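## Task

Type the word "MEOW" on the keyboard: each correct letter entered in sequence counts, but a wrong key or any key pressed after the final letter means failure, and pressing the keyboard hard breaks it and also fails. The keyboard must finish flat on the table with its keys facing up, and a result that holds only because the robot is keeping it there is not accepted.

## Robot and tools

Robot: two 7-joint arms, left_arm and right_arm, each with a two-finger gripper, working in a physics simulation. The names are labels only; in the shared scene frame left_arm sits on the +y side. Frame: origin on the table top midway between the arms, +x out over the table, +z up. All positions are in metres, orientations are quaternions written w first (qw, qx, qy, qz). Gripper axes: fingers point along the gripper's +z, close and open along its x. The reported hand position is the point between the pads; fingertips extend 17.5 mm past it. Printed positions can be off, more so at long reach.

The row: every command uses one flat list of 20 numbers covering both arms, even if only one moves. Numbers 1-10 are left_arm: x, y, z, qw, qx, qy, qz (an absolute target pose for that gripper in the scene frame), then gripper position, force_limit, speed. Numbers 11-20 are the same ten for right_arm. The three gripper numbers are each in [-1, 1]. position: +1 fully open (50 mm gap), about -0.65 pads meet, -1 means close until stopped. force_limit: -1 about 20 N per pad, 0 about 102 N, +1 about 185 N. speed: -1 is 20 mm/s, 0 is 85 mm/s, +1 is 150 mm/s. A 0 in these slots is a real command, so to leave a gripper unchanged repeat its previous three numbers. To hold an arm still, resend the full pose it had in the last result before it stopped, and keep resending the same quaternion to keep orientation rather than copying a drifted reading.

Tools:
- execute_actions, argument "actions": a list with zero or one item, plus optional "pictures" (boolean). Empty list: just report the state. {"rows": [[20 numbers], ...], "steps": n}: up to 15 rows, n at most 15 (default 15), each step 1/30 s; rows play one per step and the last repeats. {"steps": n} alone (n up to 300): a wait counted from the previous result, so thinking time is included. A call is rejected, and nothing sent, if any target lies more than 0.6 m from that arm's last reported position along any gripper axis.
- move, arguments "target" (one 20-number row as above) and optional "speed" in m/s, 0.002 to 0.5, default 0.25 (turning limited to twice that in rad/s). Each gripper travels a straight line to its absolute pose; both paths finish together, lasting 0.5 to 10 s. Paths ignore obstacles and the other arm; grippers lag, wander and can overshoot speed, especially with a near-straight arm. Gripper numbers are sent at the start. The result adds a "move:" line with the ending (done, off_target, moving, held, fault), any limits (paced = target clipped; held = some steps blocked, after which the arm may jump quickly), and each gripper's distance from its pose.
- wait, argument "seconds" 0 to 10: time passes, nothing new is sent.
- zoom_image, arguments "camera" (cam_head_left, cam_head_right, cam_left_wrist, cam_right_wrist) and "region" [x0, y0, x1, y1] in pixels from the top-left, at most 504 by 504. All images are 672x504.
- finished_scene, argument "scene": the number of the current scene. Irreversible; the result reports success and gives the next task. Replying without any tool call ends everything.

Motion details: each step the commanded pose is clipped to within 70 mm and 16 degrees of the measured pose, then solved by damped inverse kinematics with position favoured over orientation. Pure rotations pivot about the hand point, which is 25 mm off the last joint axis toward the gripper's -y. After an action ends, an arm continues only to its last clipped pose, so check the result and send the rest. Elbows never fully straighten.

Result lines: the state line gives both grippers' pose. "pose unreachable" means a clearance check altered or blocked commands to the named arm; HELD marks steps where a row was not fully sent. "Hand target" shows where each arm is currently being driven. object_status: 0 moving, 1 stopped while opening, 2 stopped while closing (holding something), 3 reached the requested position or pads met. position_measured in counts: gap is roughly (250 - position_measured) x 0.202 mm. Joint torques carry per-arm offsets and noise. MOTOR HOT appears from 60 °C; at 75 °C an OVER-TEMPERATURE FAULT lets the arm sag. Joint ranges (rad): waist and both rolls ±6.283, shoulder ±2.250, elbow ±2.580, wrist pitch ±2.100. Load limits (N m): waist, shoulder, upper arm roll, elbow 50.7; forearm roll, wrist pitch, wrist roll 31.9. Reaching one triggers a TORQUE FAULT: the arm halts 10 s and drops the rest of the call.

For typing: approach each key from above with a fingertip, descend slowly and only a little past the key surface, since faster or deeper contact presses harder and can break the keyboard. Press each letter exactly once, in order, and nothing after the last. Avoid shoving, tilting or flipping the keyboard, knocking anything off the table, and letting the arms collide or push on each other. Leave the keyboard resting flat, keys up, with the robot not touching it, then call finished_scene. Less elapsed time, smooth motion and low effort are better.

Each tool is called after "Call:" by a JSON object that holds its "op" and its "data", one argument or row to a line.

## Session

Call:
{"op": "execute_actions", "data": {
  "actions": []
}}

Scene clock: 0.00 s of 4023.00 s.
left_arm: end_effector_position=(+0.4291, +0.3664, +0.1784) position_measured=250 object_status=3 end_effector_quat_wxyz=(-0.000, +0.647, +0.763, -0.002) | right_arm: end_effector_position=(+0.3153, -0.3549, +0.2156) position_measured=250 object_status=3 end_effector_quat_wxyz=(-0.096, -0.049, +0.993, +0.046)
Joint positions: left_arm=[-0.057  0.436 -0.002  1.658  0.003  1.052  1.514] | right_arm=[ 0.148  0.226 -0.324  1.863 -0.016  1.258  3.221]
Joint velocities: left_arm=[ 0.     0.001  0.    -0.     0.001  0.    -0.   ] | right_arm=[-0.     0.001 -0.     0.    -0.    -0.     0.   ]
Joint torques (N m, as the joint torque sensors report them, + toward a larger angle): no reading
Motor temperatures (°C, as the motors report them): left_arm=[26 27 27 27 36 36 35] | right_arm=[29 26 24 30 30 32 32]
Hand target (left_arm): +0.429, +0.366, +0.178; -0.000, +0.647, +0.763, -0.002
Hand target (right_arm): +0.315, -0.355, +0.216; -0.096, -0.049, +0.993, +0.046

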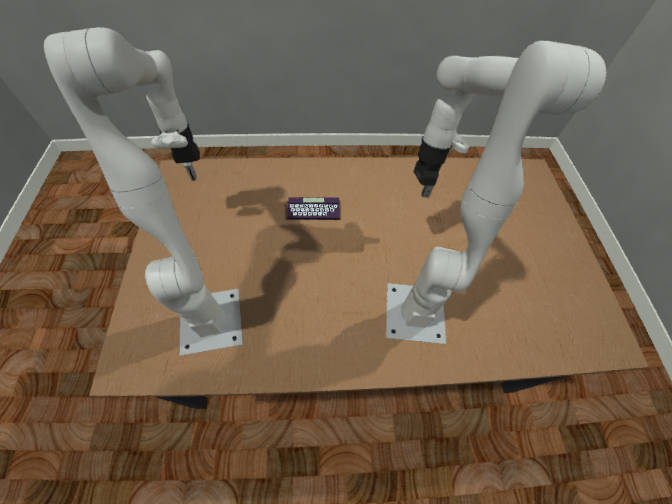

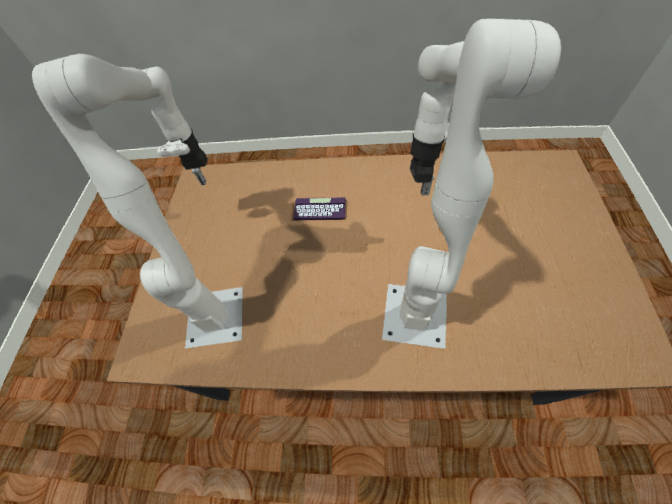

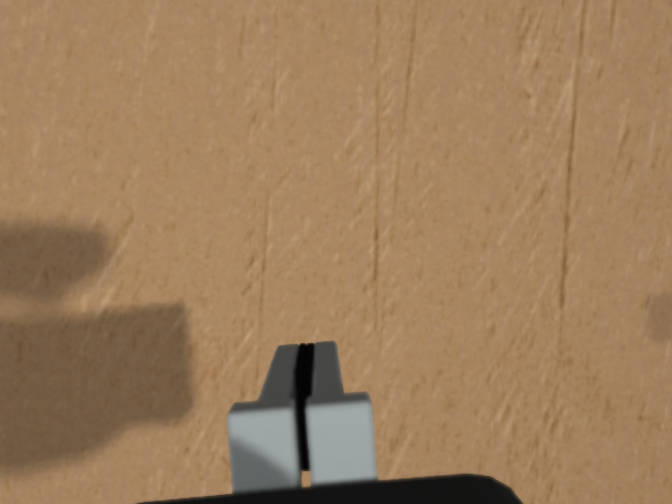

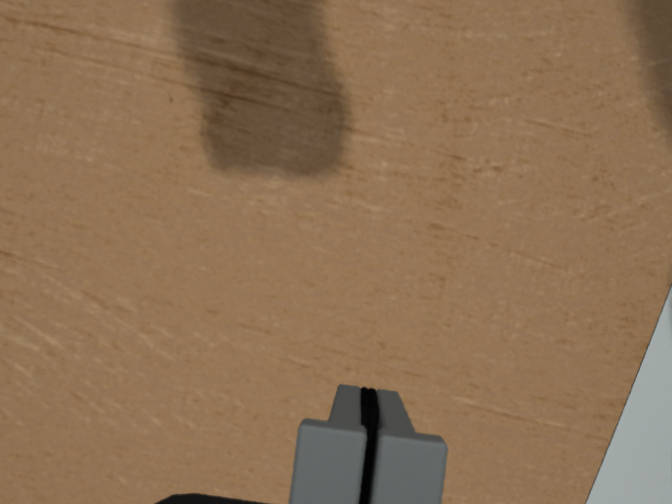

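Call:
{"op": "move", "data": {
  "target": [0.43,-0.01,0.08,0.183,0.7045,0.6831,0.0616,-1,0,0,0.3153,-0.3549,0.2156,-0.096,-0.049,0.993,0.046,-1,0,0]
}}

Scene clock: 5.30 s of 4023.00 s.
left_arm: end_effector_position=(+0.4311, -0.0087, +0.0799) position_measured=253 object_status=3 end_effector_quat_wxyz=(+0.182, +0.704, +0.683, +0.063) | right_arm: end_effector_position=(+0.3153, -0.3549, +0.2156) position_measured=253 object_status=3 end_effector_quat_wxyz=(-0.096, -0.049, +0.993, +0.046)
Joint positions: left_arm=[ 0.768  0.555 -0.031  1.921 -0.099  0.283  2.214] | right_arm=[ 0.148  0.227 -0.324  1.863 -0.016  1.259  3.222]
Joint velocities: left_arm=[ 0.004  0.001 -0.    -0.001 -0.001 -0.001  0.002] | right_arm=[-0.    -0.002 -0.    -0.001 -0.     0.    -0.   ]
Joint torques (N m, as the joint torque sensors report them, + toward a larger angle): left_arm=[  0.06 -19.22   0.55  -7.23   0.11  -1.26   0.08] | right_arm=[  0.47 -12.23  -0.51  -7.34  -0.35   0.71  -0.01]
Motor temperatures (°C, as the motors report them): left_arm=[26 27 27 27 36 36 35] | right_arm=[29 26 24 30 30 32 32]
Hand target (left_arm): +0.431, -0.009, +0.080; +0.182, +0.704, +0.683, +0.063
Hand target (right_arm): +0.315, -0.355, +0.216; -0.096, -0.049, +0.993, +0.046
Off the commanded pose (left_arm): 0.002 m, 0 deg.
Off the commanded pose (right_arm): 0.000 m, 0 deg.
After step 90, 0.07 s passed at rest.
move: done

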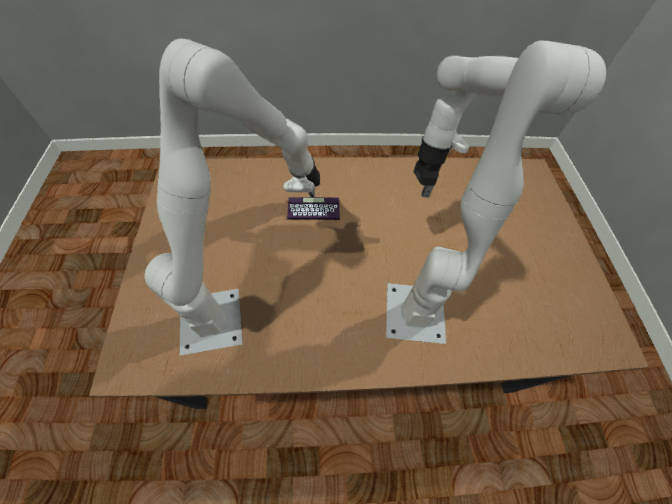

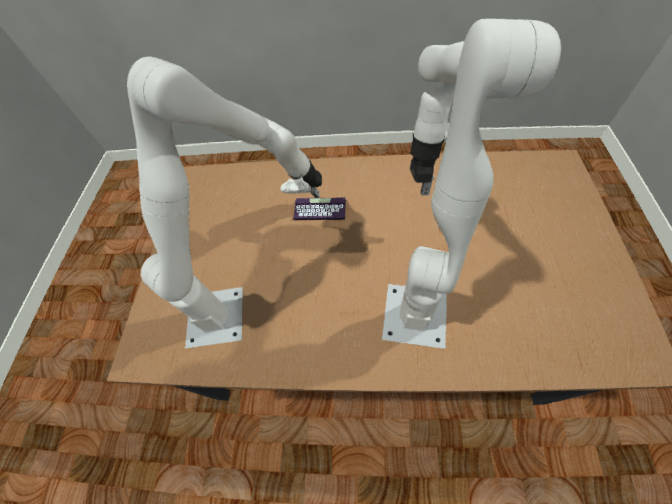

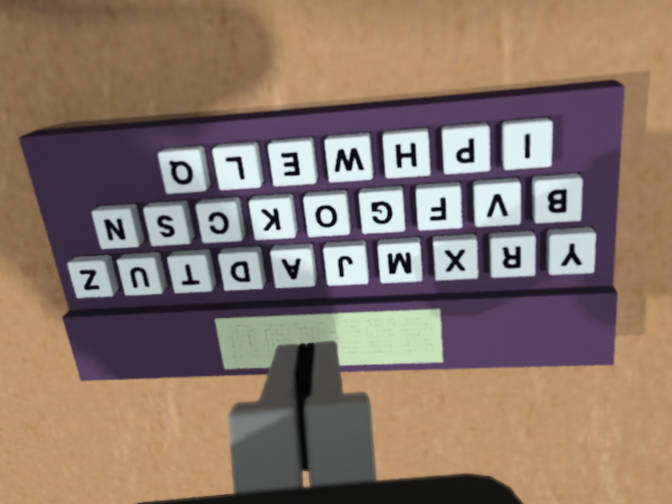

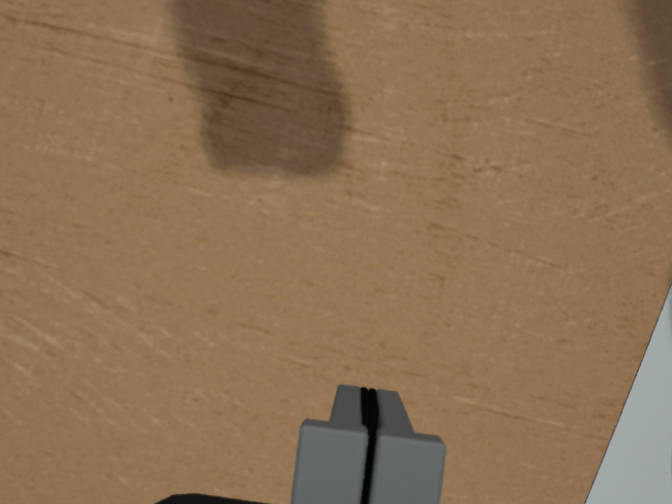

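Call:
{"op": "move", "data": {
  "target": [0.429,0.013,0.046,0.183,0.7045,0.6831,0.0616,-1,0,0,0.3153,-0.3549,0.2156,-0.096,-0.049,0.993,0.046,-1,0,0],
  "speed": 0.06
}}

Scene clock: 8.33 s of 4023.00 s.
left_arm: end_effector_position=(+0.4288, +0.0130, +0.0462) position_measured=253 object_status=3 end_effector_quat_wxyz=(+0.183, +0.704, +0.683, +0.062) | right_arm: end_effector_position=(+0.3153, -0.3549, +0.2156) position_measured=253 object_status=3 end_effector_quat_wxyz=(-0.096, -0.049, +0.993, +0.046)
Joint positions: left_arm=[ 0.712  0.605 -0.015  1.998 -0.107  0.151  2.182] | right_arm=[ 0.148  0.227 -0.324  1.863 -0.016  1.259  3.222]
Joint velocities: left_arm=[-0.004  0.002 -0.     0.     0.    -0.001 -0.001] | right_arm=[ 0.     0.001 -0.     0.    -0.     0.     0.   ]
Joint torques (N m, as the joint torque sensors report them, + toward a larger angle): left_arm=[  0.03 -19.25   0.71  -6.65   0.05  -1.26   0.03] | right_arm=[  0.12 -12.27  -0.98  -6.93  -0.58   0.75   0.09]
Motor temperatures (°C, as the motors report them): left_arm=[26 27 27 27 36 36 35] | right_arm=[29 26 24 30 30 32 32]
Hand target (left_arm): +0.429, +0.013, +0.046; +0.183, +0.704, +0.683, +0.062
Hand target (right_arm): +0.315, -0.355, +0.216; -0.096, -0.049, +0.993, +0.046
Off the commanded pose (left_arm): 0.000 m, 0 deg.
Off the commanded pose (right_arm): 0.000 m, 0 deg.
move: done

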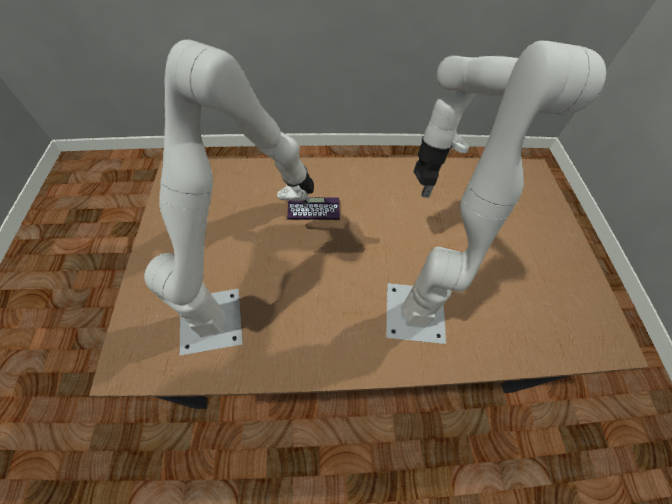

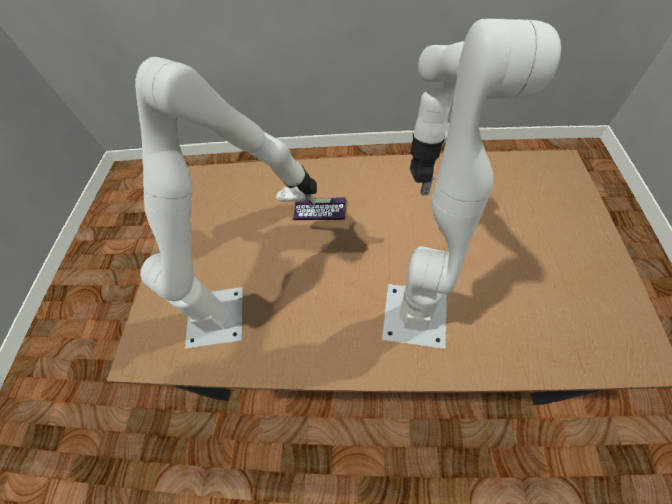

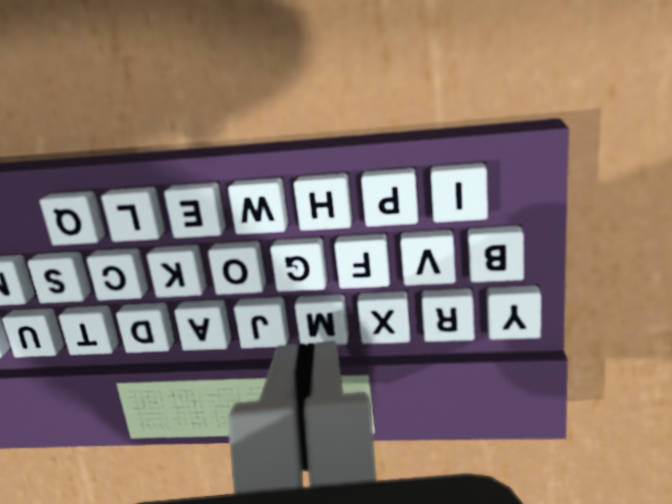

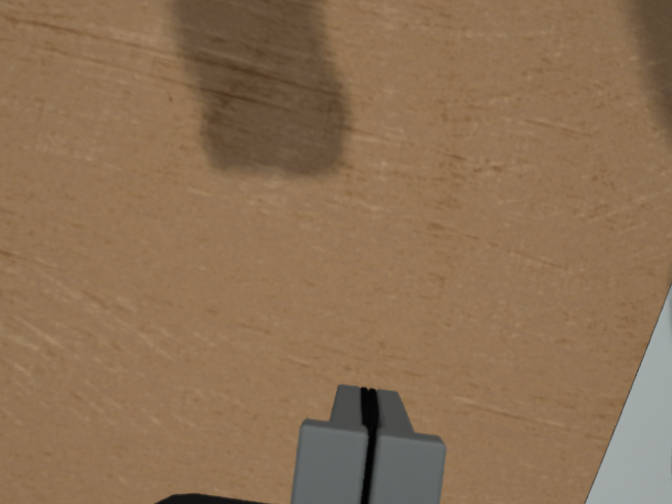

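Call:
{"op": "move", "data": {
  "target": [0.426,0.0145,0.037,0.183,0.7045,0.6831,0.0616,-1,0,0,0.3153,-0.3549,0.2156,-0.096,-0.049,0.993,0.046,-1,0,0],
  "speed": 0.01
}}

Scene clock: 11.57 s of 4023.00 s.
left_arm: end_effector_position=(+0.4262, +0.0145, +0.0372) position_measured=253 object_status=3 end_effector_quat_wxyz=(+0.183, +0.704, +0.683, +0.062) | right_arm: end_effector_position=(+0.3153, -0.3549, +0.2156) position_measured=253 object_status=3 end_effector_quat_wxyz=(-0.096, -0.049, +0.993, +0.046)
Joint positions: left_arm=[ 0.716  0.621 -0.021  2.014 -0.107  0.119  2.185] | right_arm=[ 0.148  0.227 -0.324  1.863 -0.016  1.259  3.222]
Joint velocities: left_arm=[ 0.     0.001 -0.001 -0.    -0.    -0.     0.   ] | right_arm=[-0.     0.002 -0.     0.001 -0.001  0.     0.001]
Joint torques (N m, as the joint torque sensors report them, + toward a larger angle): left_arm=[ -0.09 -19.33   0.6   -6.17   0.14  -1.25   0.25] | right_arm=[  0.16 -12.36  -0.76  -7.3   -0.32   0.72   0.2 ]
Motor temperatures (°C, as the motors report them): left_arm=[26 27 27 27 36 36 35] | right_arm=[29 26 24 30 30 32 32]
Hand target (left_arm): +0.426, +0.015, +0.037; +0.183, +0.704, +0.683, +0.062
Hand target (right_arm): +0.315, -0.355, +0.216; -0.096, -0.049, +0.993, +0.046
Off the commanded pose (left_arm): 0.000 m, 0 deg.
Off the commanded pose (right_arm): 0.000 m, 0 deg.
move: done

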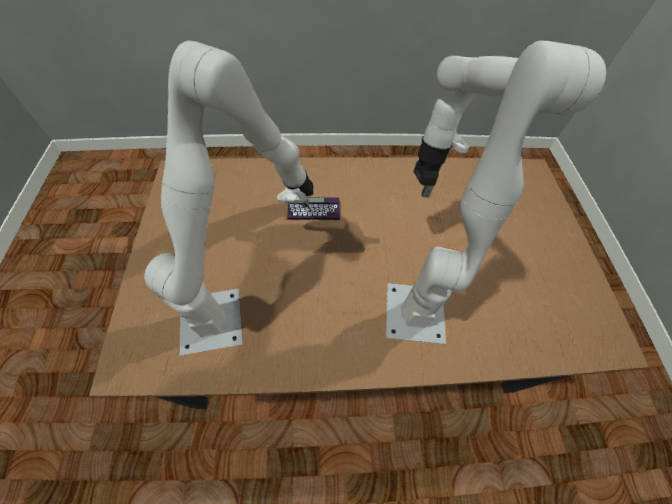

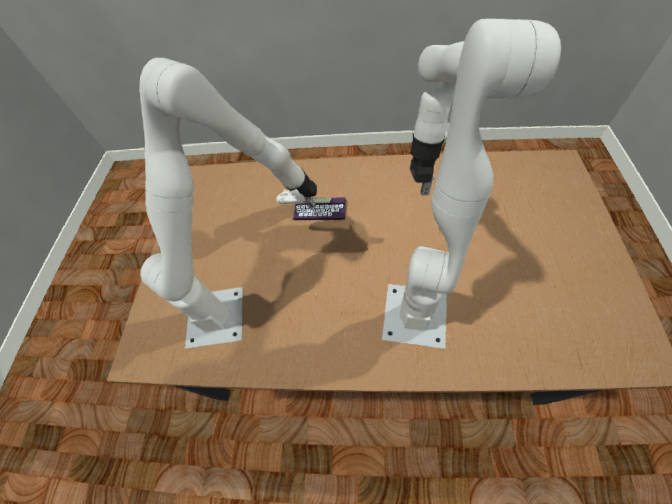

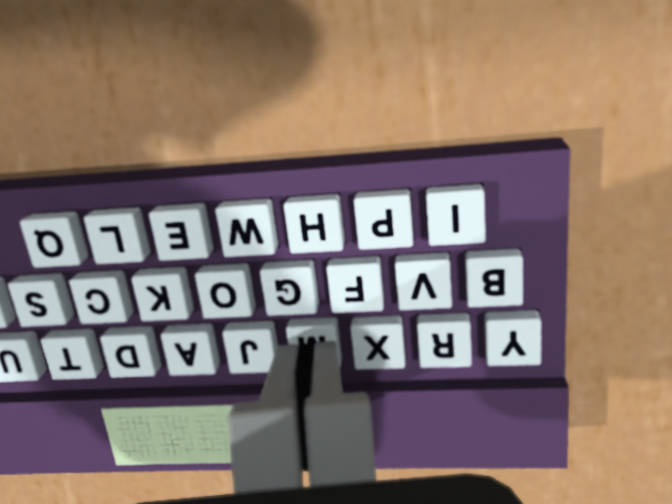

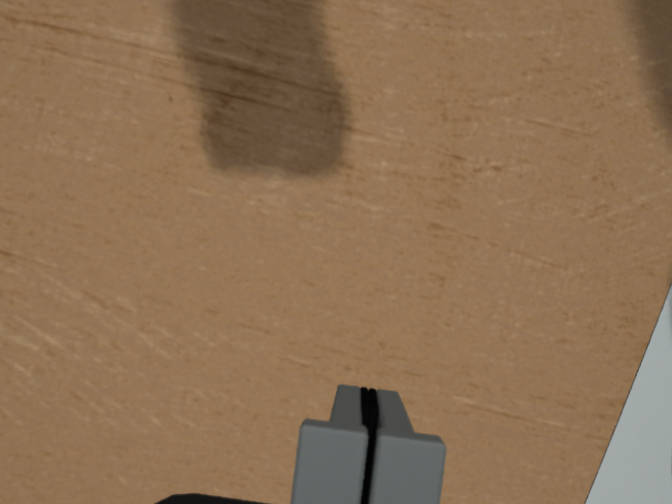

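Call:
{"op": "move", "data": {
  "target": [0.426,0.014,0.034,0.183,0.7045,0.6831,0.0616,-1,0,0,0.3153,-0.3549,0.2156,-0.096,-0.049,0.993,0.046,-1,0,0],
  "speed": 0.01
}}

Call:
{"op": "move", "data": {
  "target": [0.426,0.014,0.045,0.183,0.7045,0.6831,0.0616,-1,0,0,0.3153,-0.3549,0.2156,-0.096,-0.049,0.993,0.046,-1,0,0],
  "speed": 0.05
}}

Call:
{"op": "move", "data": {
  "target": [0.389,-0.018,0.044,0.183,0.7045,0.6831,0.0616,-1,0,0,0.3153,-0.3549,0.2156,-0.096,-0.049,0.993,0.046,-1,0,0],
  "speed": 0.06
}}

Call:
{"op": "zoom_image", "data": {
  "camera": "cam_head_right",
  "region": [285,185,355,230]
}}

Scene clock: 16.73 s of 4023.00 s.
left_arm: end_effector_position=(+0.4264, +0.0141, +0.0346) position_measured=253 object_status=3 end_effector_quat_wxyz=(+0.183, +0.704, +0.683, +0.062) | right_arm: end_effector_position=(+0.3153, -0.3549, +0.2156) position_measured=253 object_status=3 end_effector_quat_wxyz=(-0.096, -0.049, +0.993, +0.046)
Joint positions: left_arm=[ 0.718  0.627 -0.023  2.015 -0.107  0.111  2.186] | right_arm=[ 0.148  0.227 -0.324  1.863 -0.016  1.259  3.222]
Joint velocities: left_arm=[ 0.     0.    -0.001  0.     0.    -0.001  0.   ] | right_arm=[ 0.001  0.     0.    -0.     0.     0.     0.   ]
Joint torques (N m, as the joint torque sensors report them, + toward a larger angle): left_arm=[  0.05 -18.2    0.62  -6.15   0.24  -1.47   0.06] | right_arm=[  0.64 -12.36  -0.92  -7.11  -0.34   0.69   0.15]
Motor temperatures (°C, as the motors report them): left_arm=[26 28 27 27 36 36 35] | right_arm=[29 26 24 30 30 32 32]
Hand target (left_arm): +0.426, +0.014, +0.034; +0.183, +0.704, +0.683, +0.062
Hand target (right_arm): +0.315, -0.355, +0.216; -0.096, -0.049, +0.993, +0.046
Off the commanded pose (left_arm): 0.001 m, 0 deg.
Off the commanded pose (right_arm): 0.000 m, 0 deg.
After step 90, 1.47 s passed at rest.
move: done

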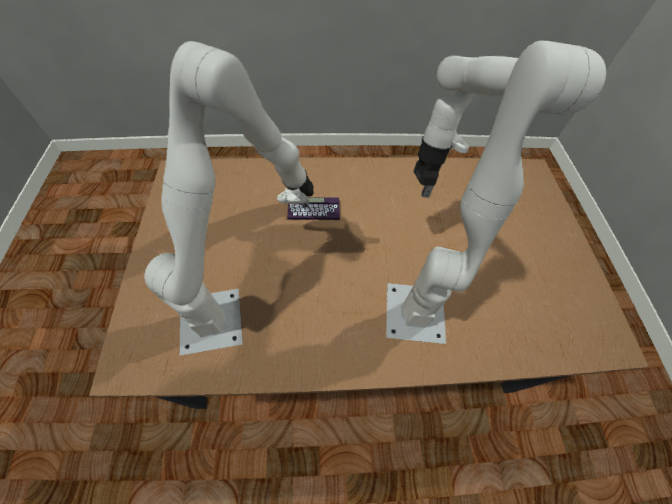

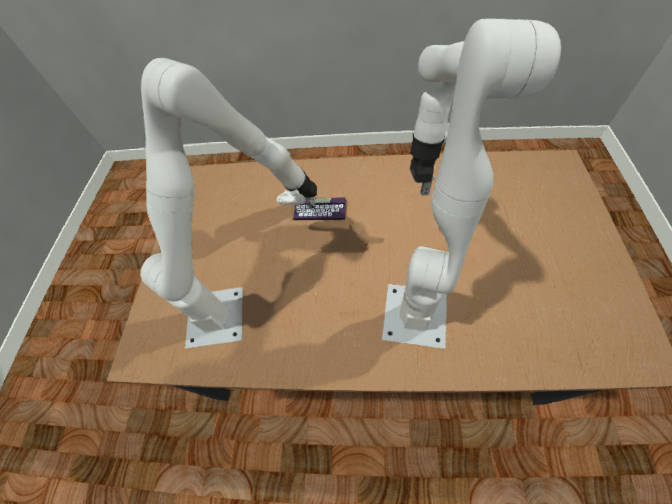

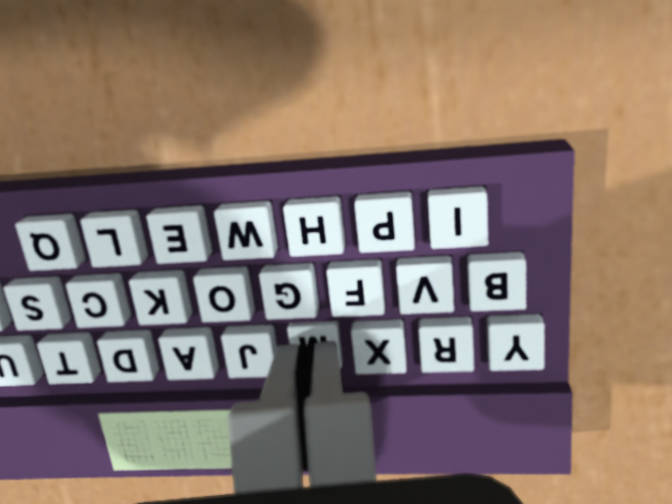

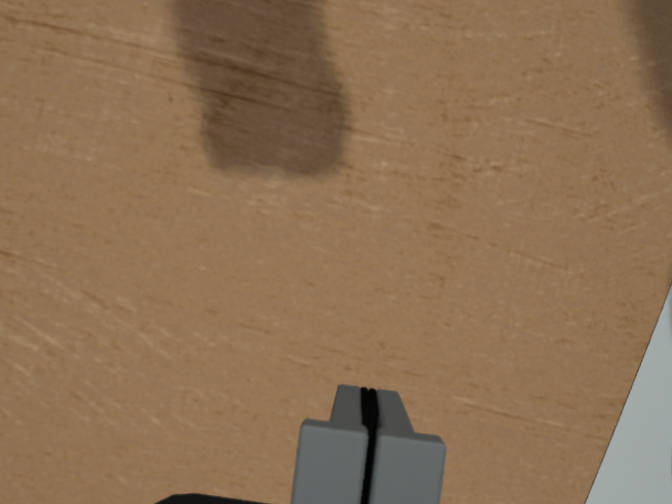

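Scene clock: 17.43 s of 4023.00 s.
left_arm: end_effector_position=(+0.4259, +0.0139, +0.0449) position_measured=253 object_status=3 end_effector_quat_wxyz=(+0.183, +0.704, +0.683, +0.061) | right_arm: end_effector_position=(+0.3153, -0.3549, +0.2156) position_measured=253 object_status=3 end_effector_quat_wxyz=(-0.096, -0.049, +0.993, +0.046)
Joint positions: left_arm=[ 0.715  0.604 -0.017  2.008 -0.106  0.143  2.184] | right_arm=[ 0.148  0.227 -0.324  1.863 -0.016  1.259  3.222]
Joint velocities: left_arm=[-0.001 -0.003 -0.    -0.     0.     0.002 -0.001] | right_arm=[-0.    -0.    -0.     0.001  0.001  0.    -0.001]
Joint torques (N m, as the joint torque sensors report them, + toward a larger angle): left_arm=[  0.14 -19.02   0.63  -6.56   0.09  -1.5    0.07] | right_arm=[  0.17 -12.37  -0.76  -7.44  -0.27   0.58   0.17]
Motor temperatures (°C, as the motors report them): left_arm=[26 28 27 27 36 36 35] | right_arm=[29 26 24 30 30 32 32]
Hand target (left_arm): +0.426, +0.014, +0.045; +0.183, +0.704, +0.683, +0.062
Hand target (right_arm): +0.315, -0.355, +0.216; -0.096, -0.049, +0.993, +0.046
Off the commanded pose (left_arm): 0.000 m, 0 deg.
Off the commanded pose (right_arm): 0.000 m, 0 deg.
move: done

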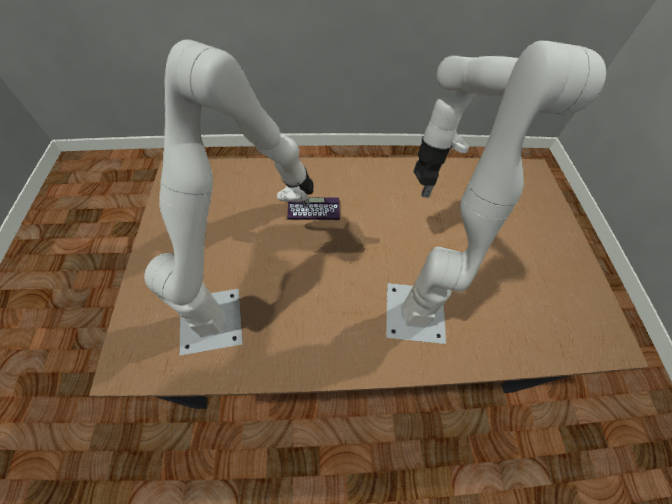

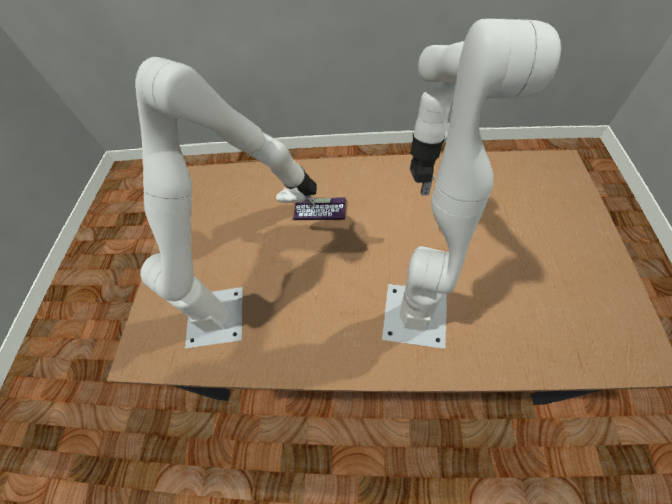

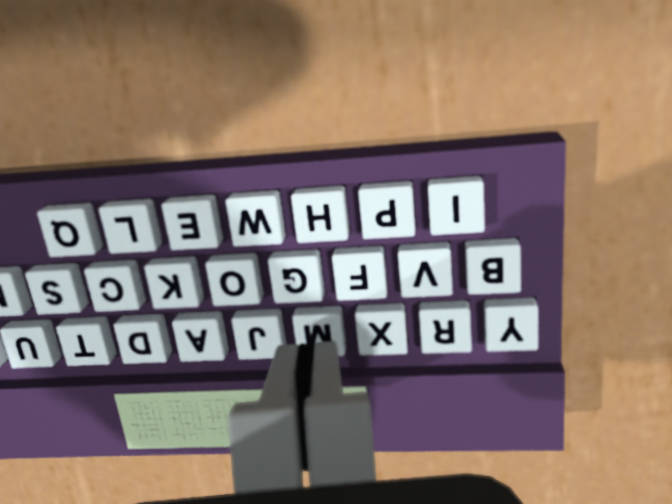

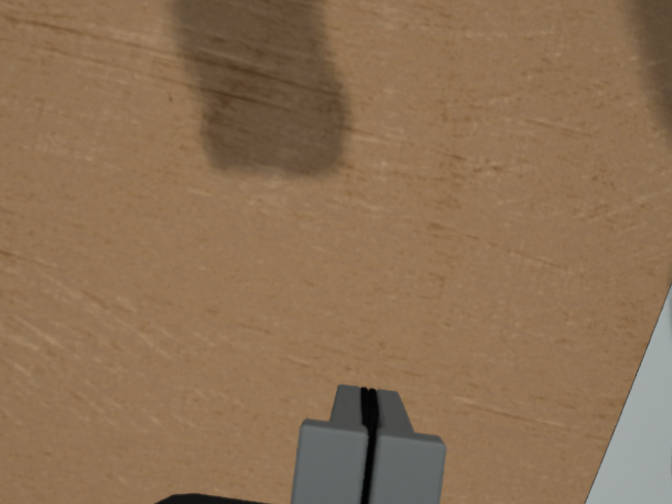

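Scene clock: 18.57 s of 4023.00 s.
left_arm: end_effector_position=(+0.3896, -0.0176, +0.0441) position_measured=253 object_status=3 end_effector_quat_wxyz=(+0.183, +0.704, +0.683, +0.062) | right_arm: end_effector_position=(+0.3153, -0.3549, +0.2156) position_measured=253 object_status=3 end_effector_quat_wxyz=(-0.096, -0.049, +0.993, +0.046)
Joint positions: left_arm=[ 0.901  0.595 -0.109  2.037 -0.074  0.13   2.274] | right_arm=[ 0.148  0.227 -0.324  1.863 -0.016  1.259  3.222]
Joint velocities: left_arm=[ 0.012 -0.    -0.001  0.    -0.002 -0.     0.003] | right_arm=[ 0.     0.001  0.    -0.001 -0.     0.    -0.   ]
Joint torques (N m, as the joint torque sensors report them, + toward a larger angle): left_arm=[ -0.28 -18.64   0.09  -6.18  -0.03  -1.23   0.17] | right_arm=[  0.22 -12.24  -0.53  -7.2   -0.42   0.69   0.17]
Motor temperatures (°C, as the motors report them): left_arm=[26 28 27 27 36 36 35] | right_arm=[29 26 24 30 30 32 32]
Hand target (left_arm): +0.389, -0.018, +0.044; +0.183, +0.704, +0.683, +0.062
Hand target (right_arm): +0.315, -0.355, +0.216; -0.096, -0.049, +0.993, +0.046
Off the commanded pose (left_arm): 0.001 m, 0 deg.
Off the commanded pose (right_arm): 0.000 m, 0 deg.
move: done

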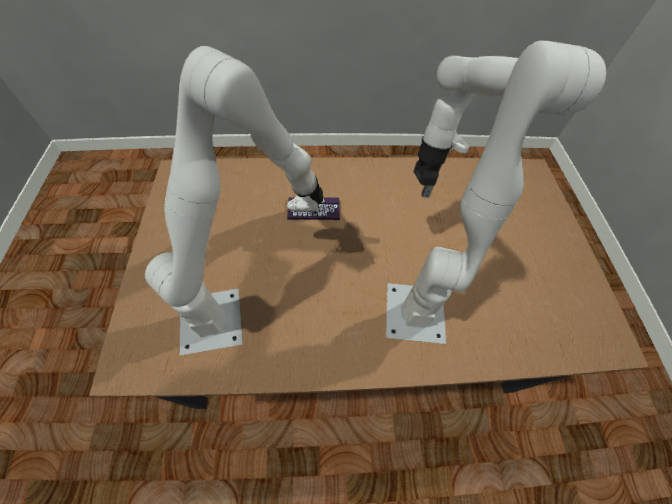

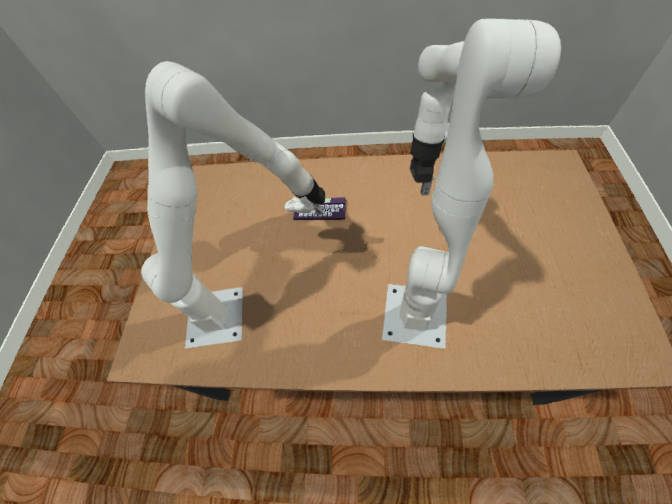

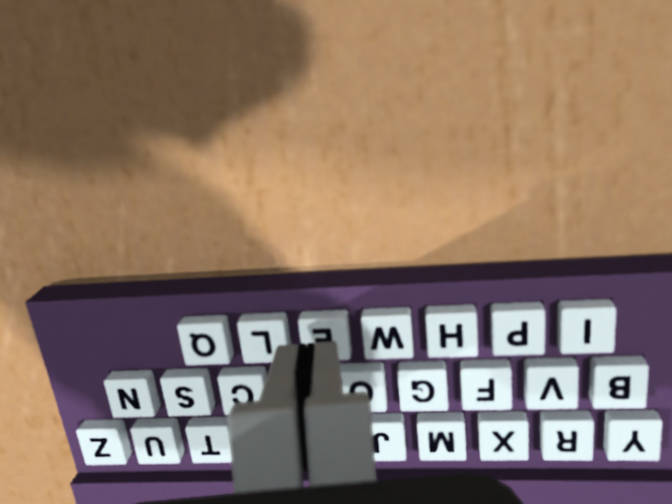

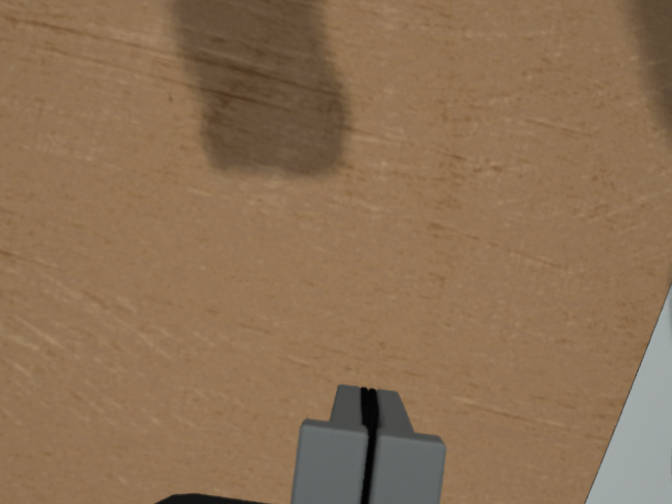

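Region (285, 185, 355, 230) of cam_head_right's 672x504 image, scaled by 7.200, with more detail than that image has; it fills the top 324 rows of this view, and the rest is white.

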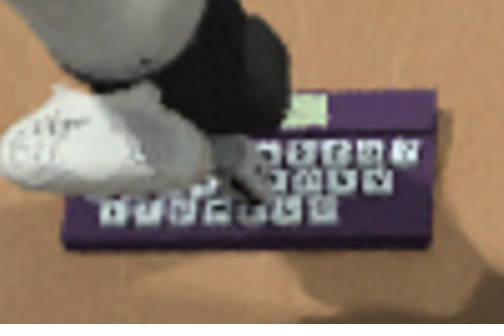

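Call:
{"op": "move", "data": {
  "target": [0.42,-0.017,0.046,0.183,0.7045,0.6831,0.0616,-1,0,0,0.3153,-0.3549,0.2156,-0.096,-0.049,0.993,0.046,-1,0,0],
  "speed": 0.06
}}

Call:
{"op": "move", "data": {
  "target": [0.389,-0.0165,0.044,0.183,0.7045,0.6831,0.0616,-1,0,0,0.3153,-0.3549,0.2156,-0.096,-0.049,0.993,0.046,-1,0,0],
  "speed": 0.06
}}

Scene clock: 22.00 s of 4023.00 s.
left_arm: end_effector_position=(+0.4197, -0.0173, +0.0460) position_measured=253 object_status=3 end_effector_quat_wxyz=(+0.183, +0.705, +0.683, +0.061) | right_arm: end_effector_position=(+0.3153, -0.3549, +0.2156) position_measured=253 object_status=3 end_effector_quat_wxyz=(-0.096, -0.049, +0.993, +0.046)
Joint positions: left_arm=[ 0.821  0.62  -0.064  1.961 -0.085  0.177  2.235] | right_arm=[ 0.148  0.227 -0.324  1.863 -0.016  1.259  3.222]
Joint velocities: left_arm=[-0.007  0.002  0.    -0.     0.001  0.001 -0.002] | right_arm=[ 0.    -0.001  0.    -0.     0.001 -0.     0.   ]
Joint torques (N m, as the joint torque sensors report them, + toward a larger angle): left_arm=[ -0.16 -19.31   0.74  -6.98   0.23  -1.19   0.14] | right_arm=[  0.54 -12.41  -0.78  -7.17  -0.34   0.72   0.04]
Motor temperatures (°C, as the motors report them): left_arm=[26 28 27 27 36 36 35] | right_arm=[29 26 24 30 30 32 32]
Hand target (left_arm): +0.420, -0.017, +0.046; +0.183, +0.704, +0.683, +0.061
Hand target (right_arm): +0.315, -0.355, +0.216; -0.096, -0.049, +0.993, +0.046
Off the commanded pose (left_arm): 0.000 m, 0 deg.
Off the commanded pose (right_arm): 0.000 m, 0 deg.
move: done

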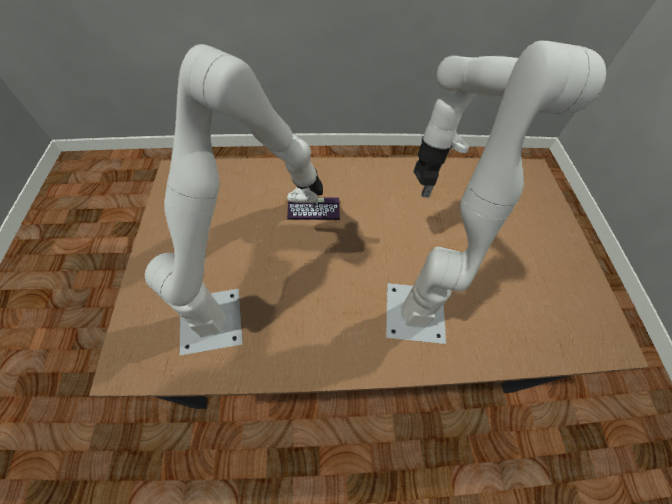

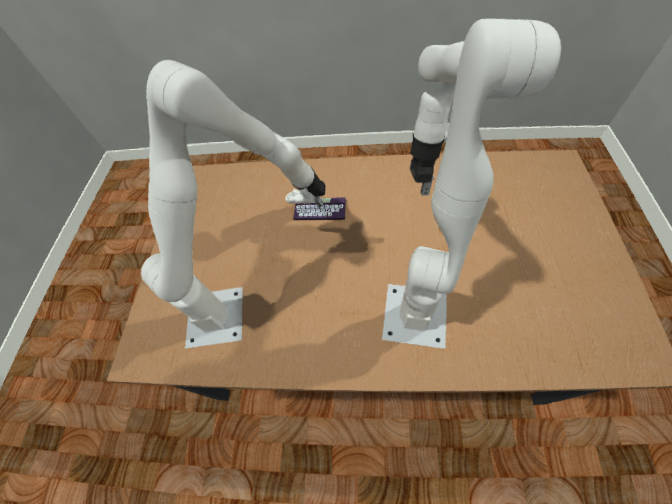

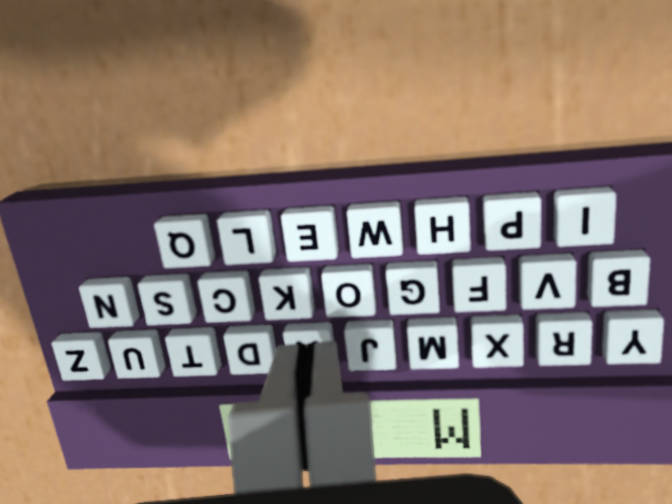

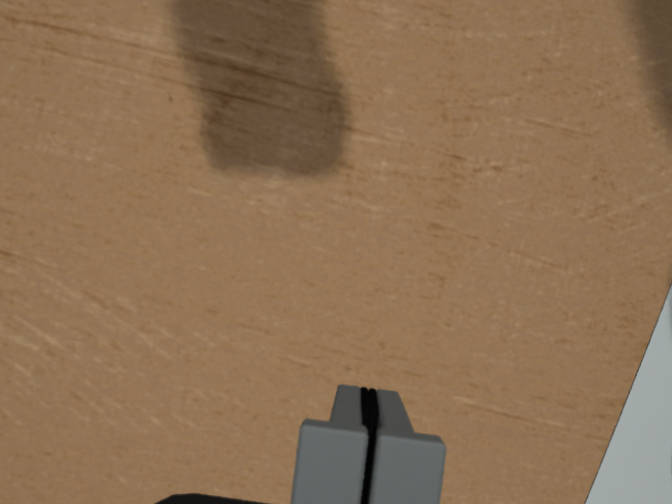

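Scene clock: 22.83 s of 4023.00 s.
left_arm: end_effector_position=(+0.3893, -0.0162, +0.0440) position_measured=253 object_status=3 end_effector_quat_wxyz=(+0.183, +0.704, +0.683, +0.062) | right_arm: end_effector_position=(+0.3153, -0.3549, +0.2156) position_measured=253 object_status=3 end_effector_quat_wxyz=(-0.096, -0.049, +0.993, +0.046)
Joint positions: left_arm=[ 0.897  0.594 -0.107  2.041 -0.075  0.128  2.273] | right_arm=[ 0.148  0.227 -0.324  1.863 -0.016  1.259  3.222]
Joint velocities: left_arm=[ 0.007 -0.002 -0.001  0.001 -0.001 -0.001  0.002] | right_arm=[-0.    -0.    -0.    -0.    -0.001  0.     0.001]
Joint torques (N m, as the joint torque sensors report them, + toward a larger angle): left_arm=[ -0.05 -18.7    0.19  -6.2   -0.03  -1.22   0.24] | right_arm=[  0.33 -12.62  -0.65  -7.04  -0.33   0.66   0.13]
Motor temperatures (°C, as the motors report them): left_arm=[26 28 27 27 36 36 35] | right_arm=[29 26 24 30 30 32 32]
Hand target (left_arm): +0.389, -0.017, +0.044; +0.183, +0.704, +0.683, +0.062
Hand target (right_arm): +0.315, -0.355, +0.216; -0.096, -0.049, +0.993, +0.046
Off the commanded pose (left_arm): 0.000 m, 0 deg.
Off the commanded pose (right_arm): 0.000 m, 0 deg.
move: done

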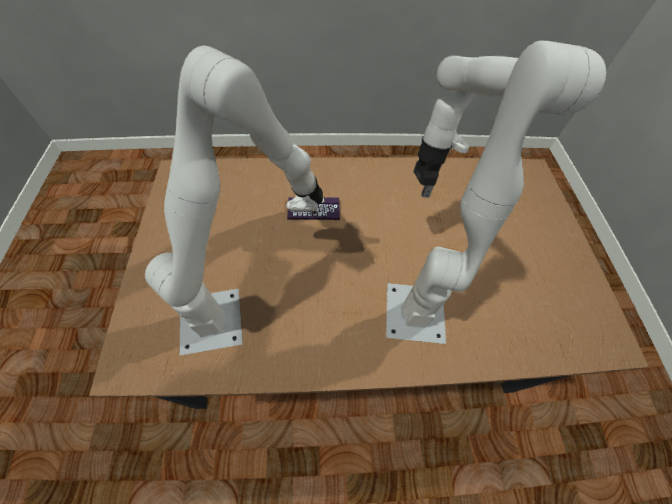

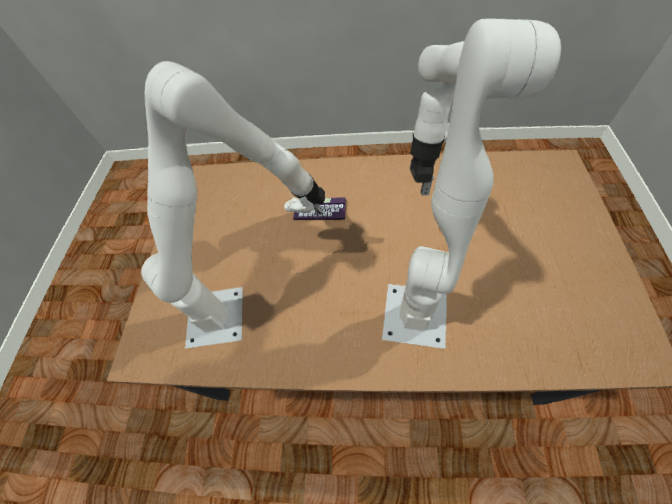

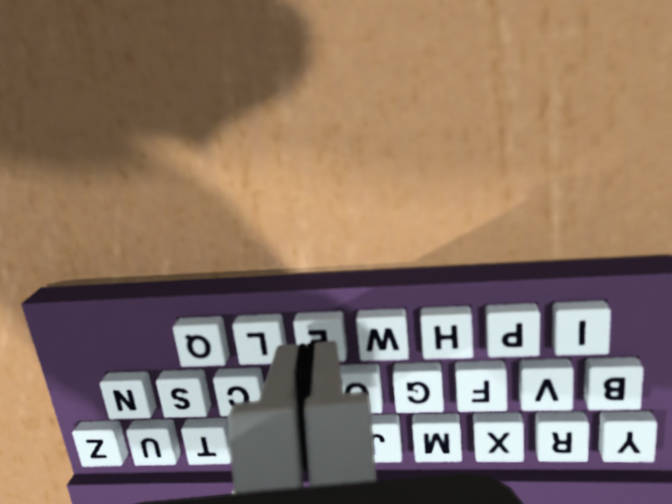

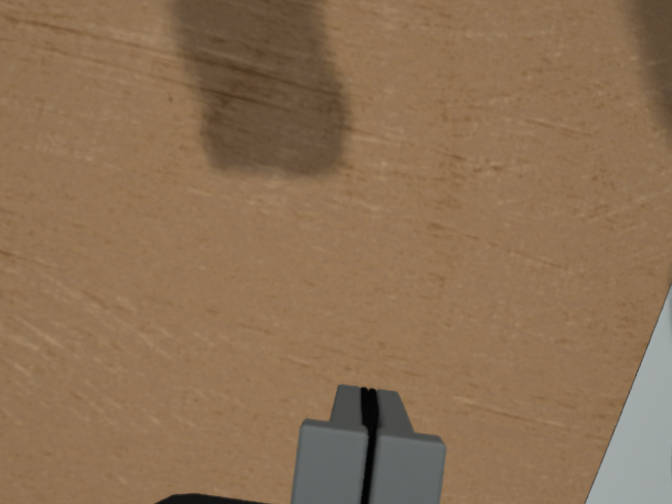

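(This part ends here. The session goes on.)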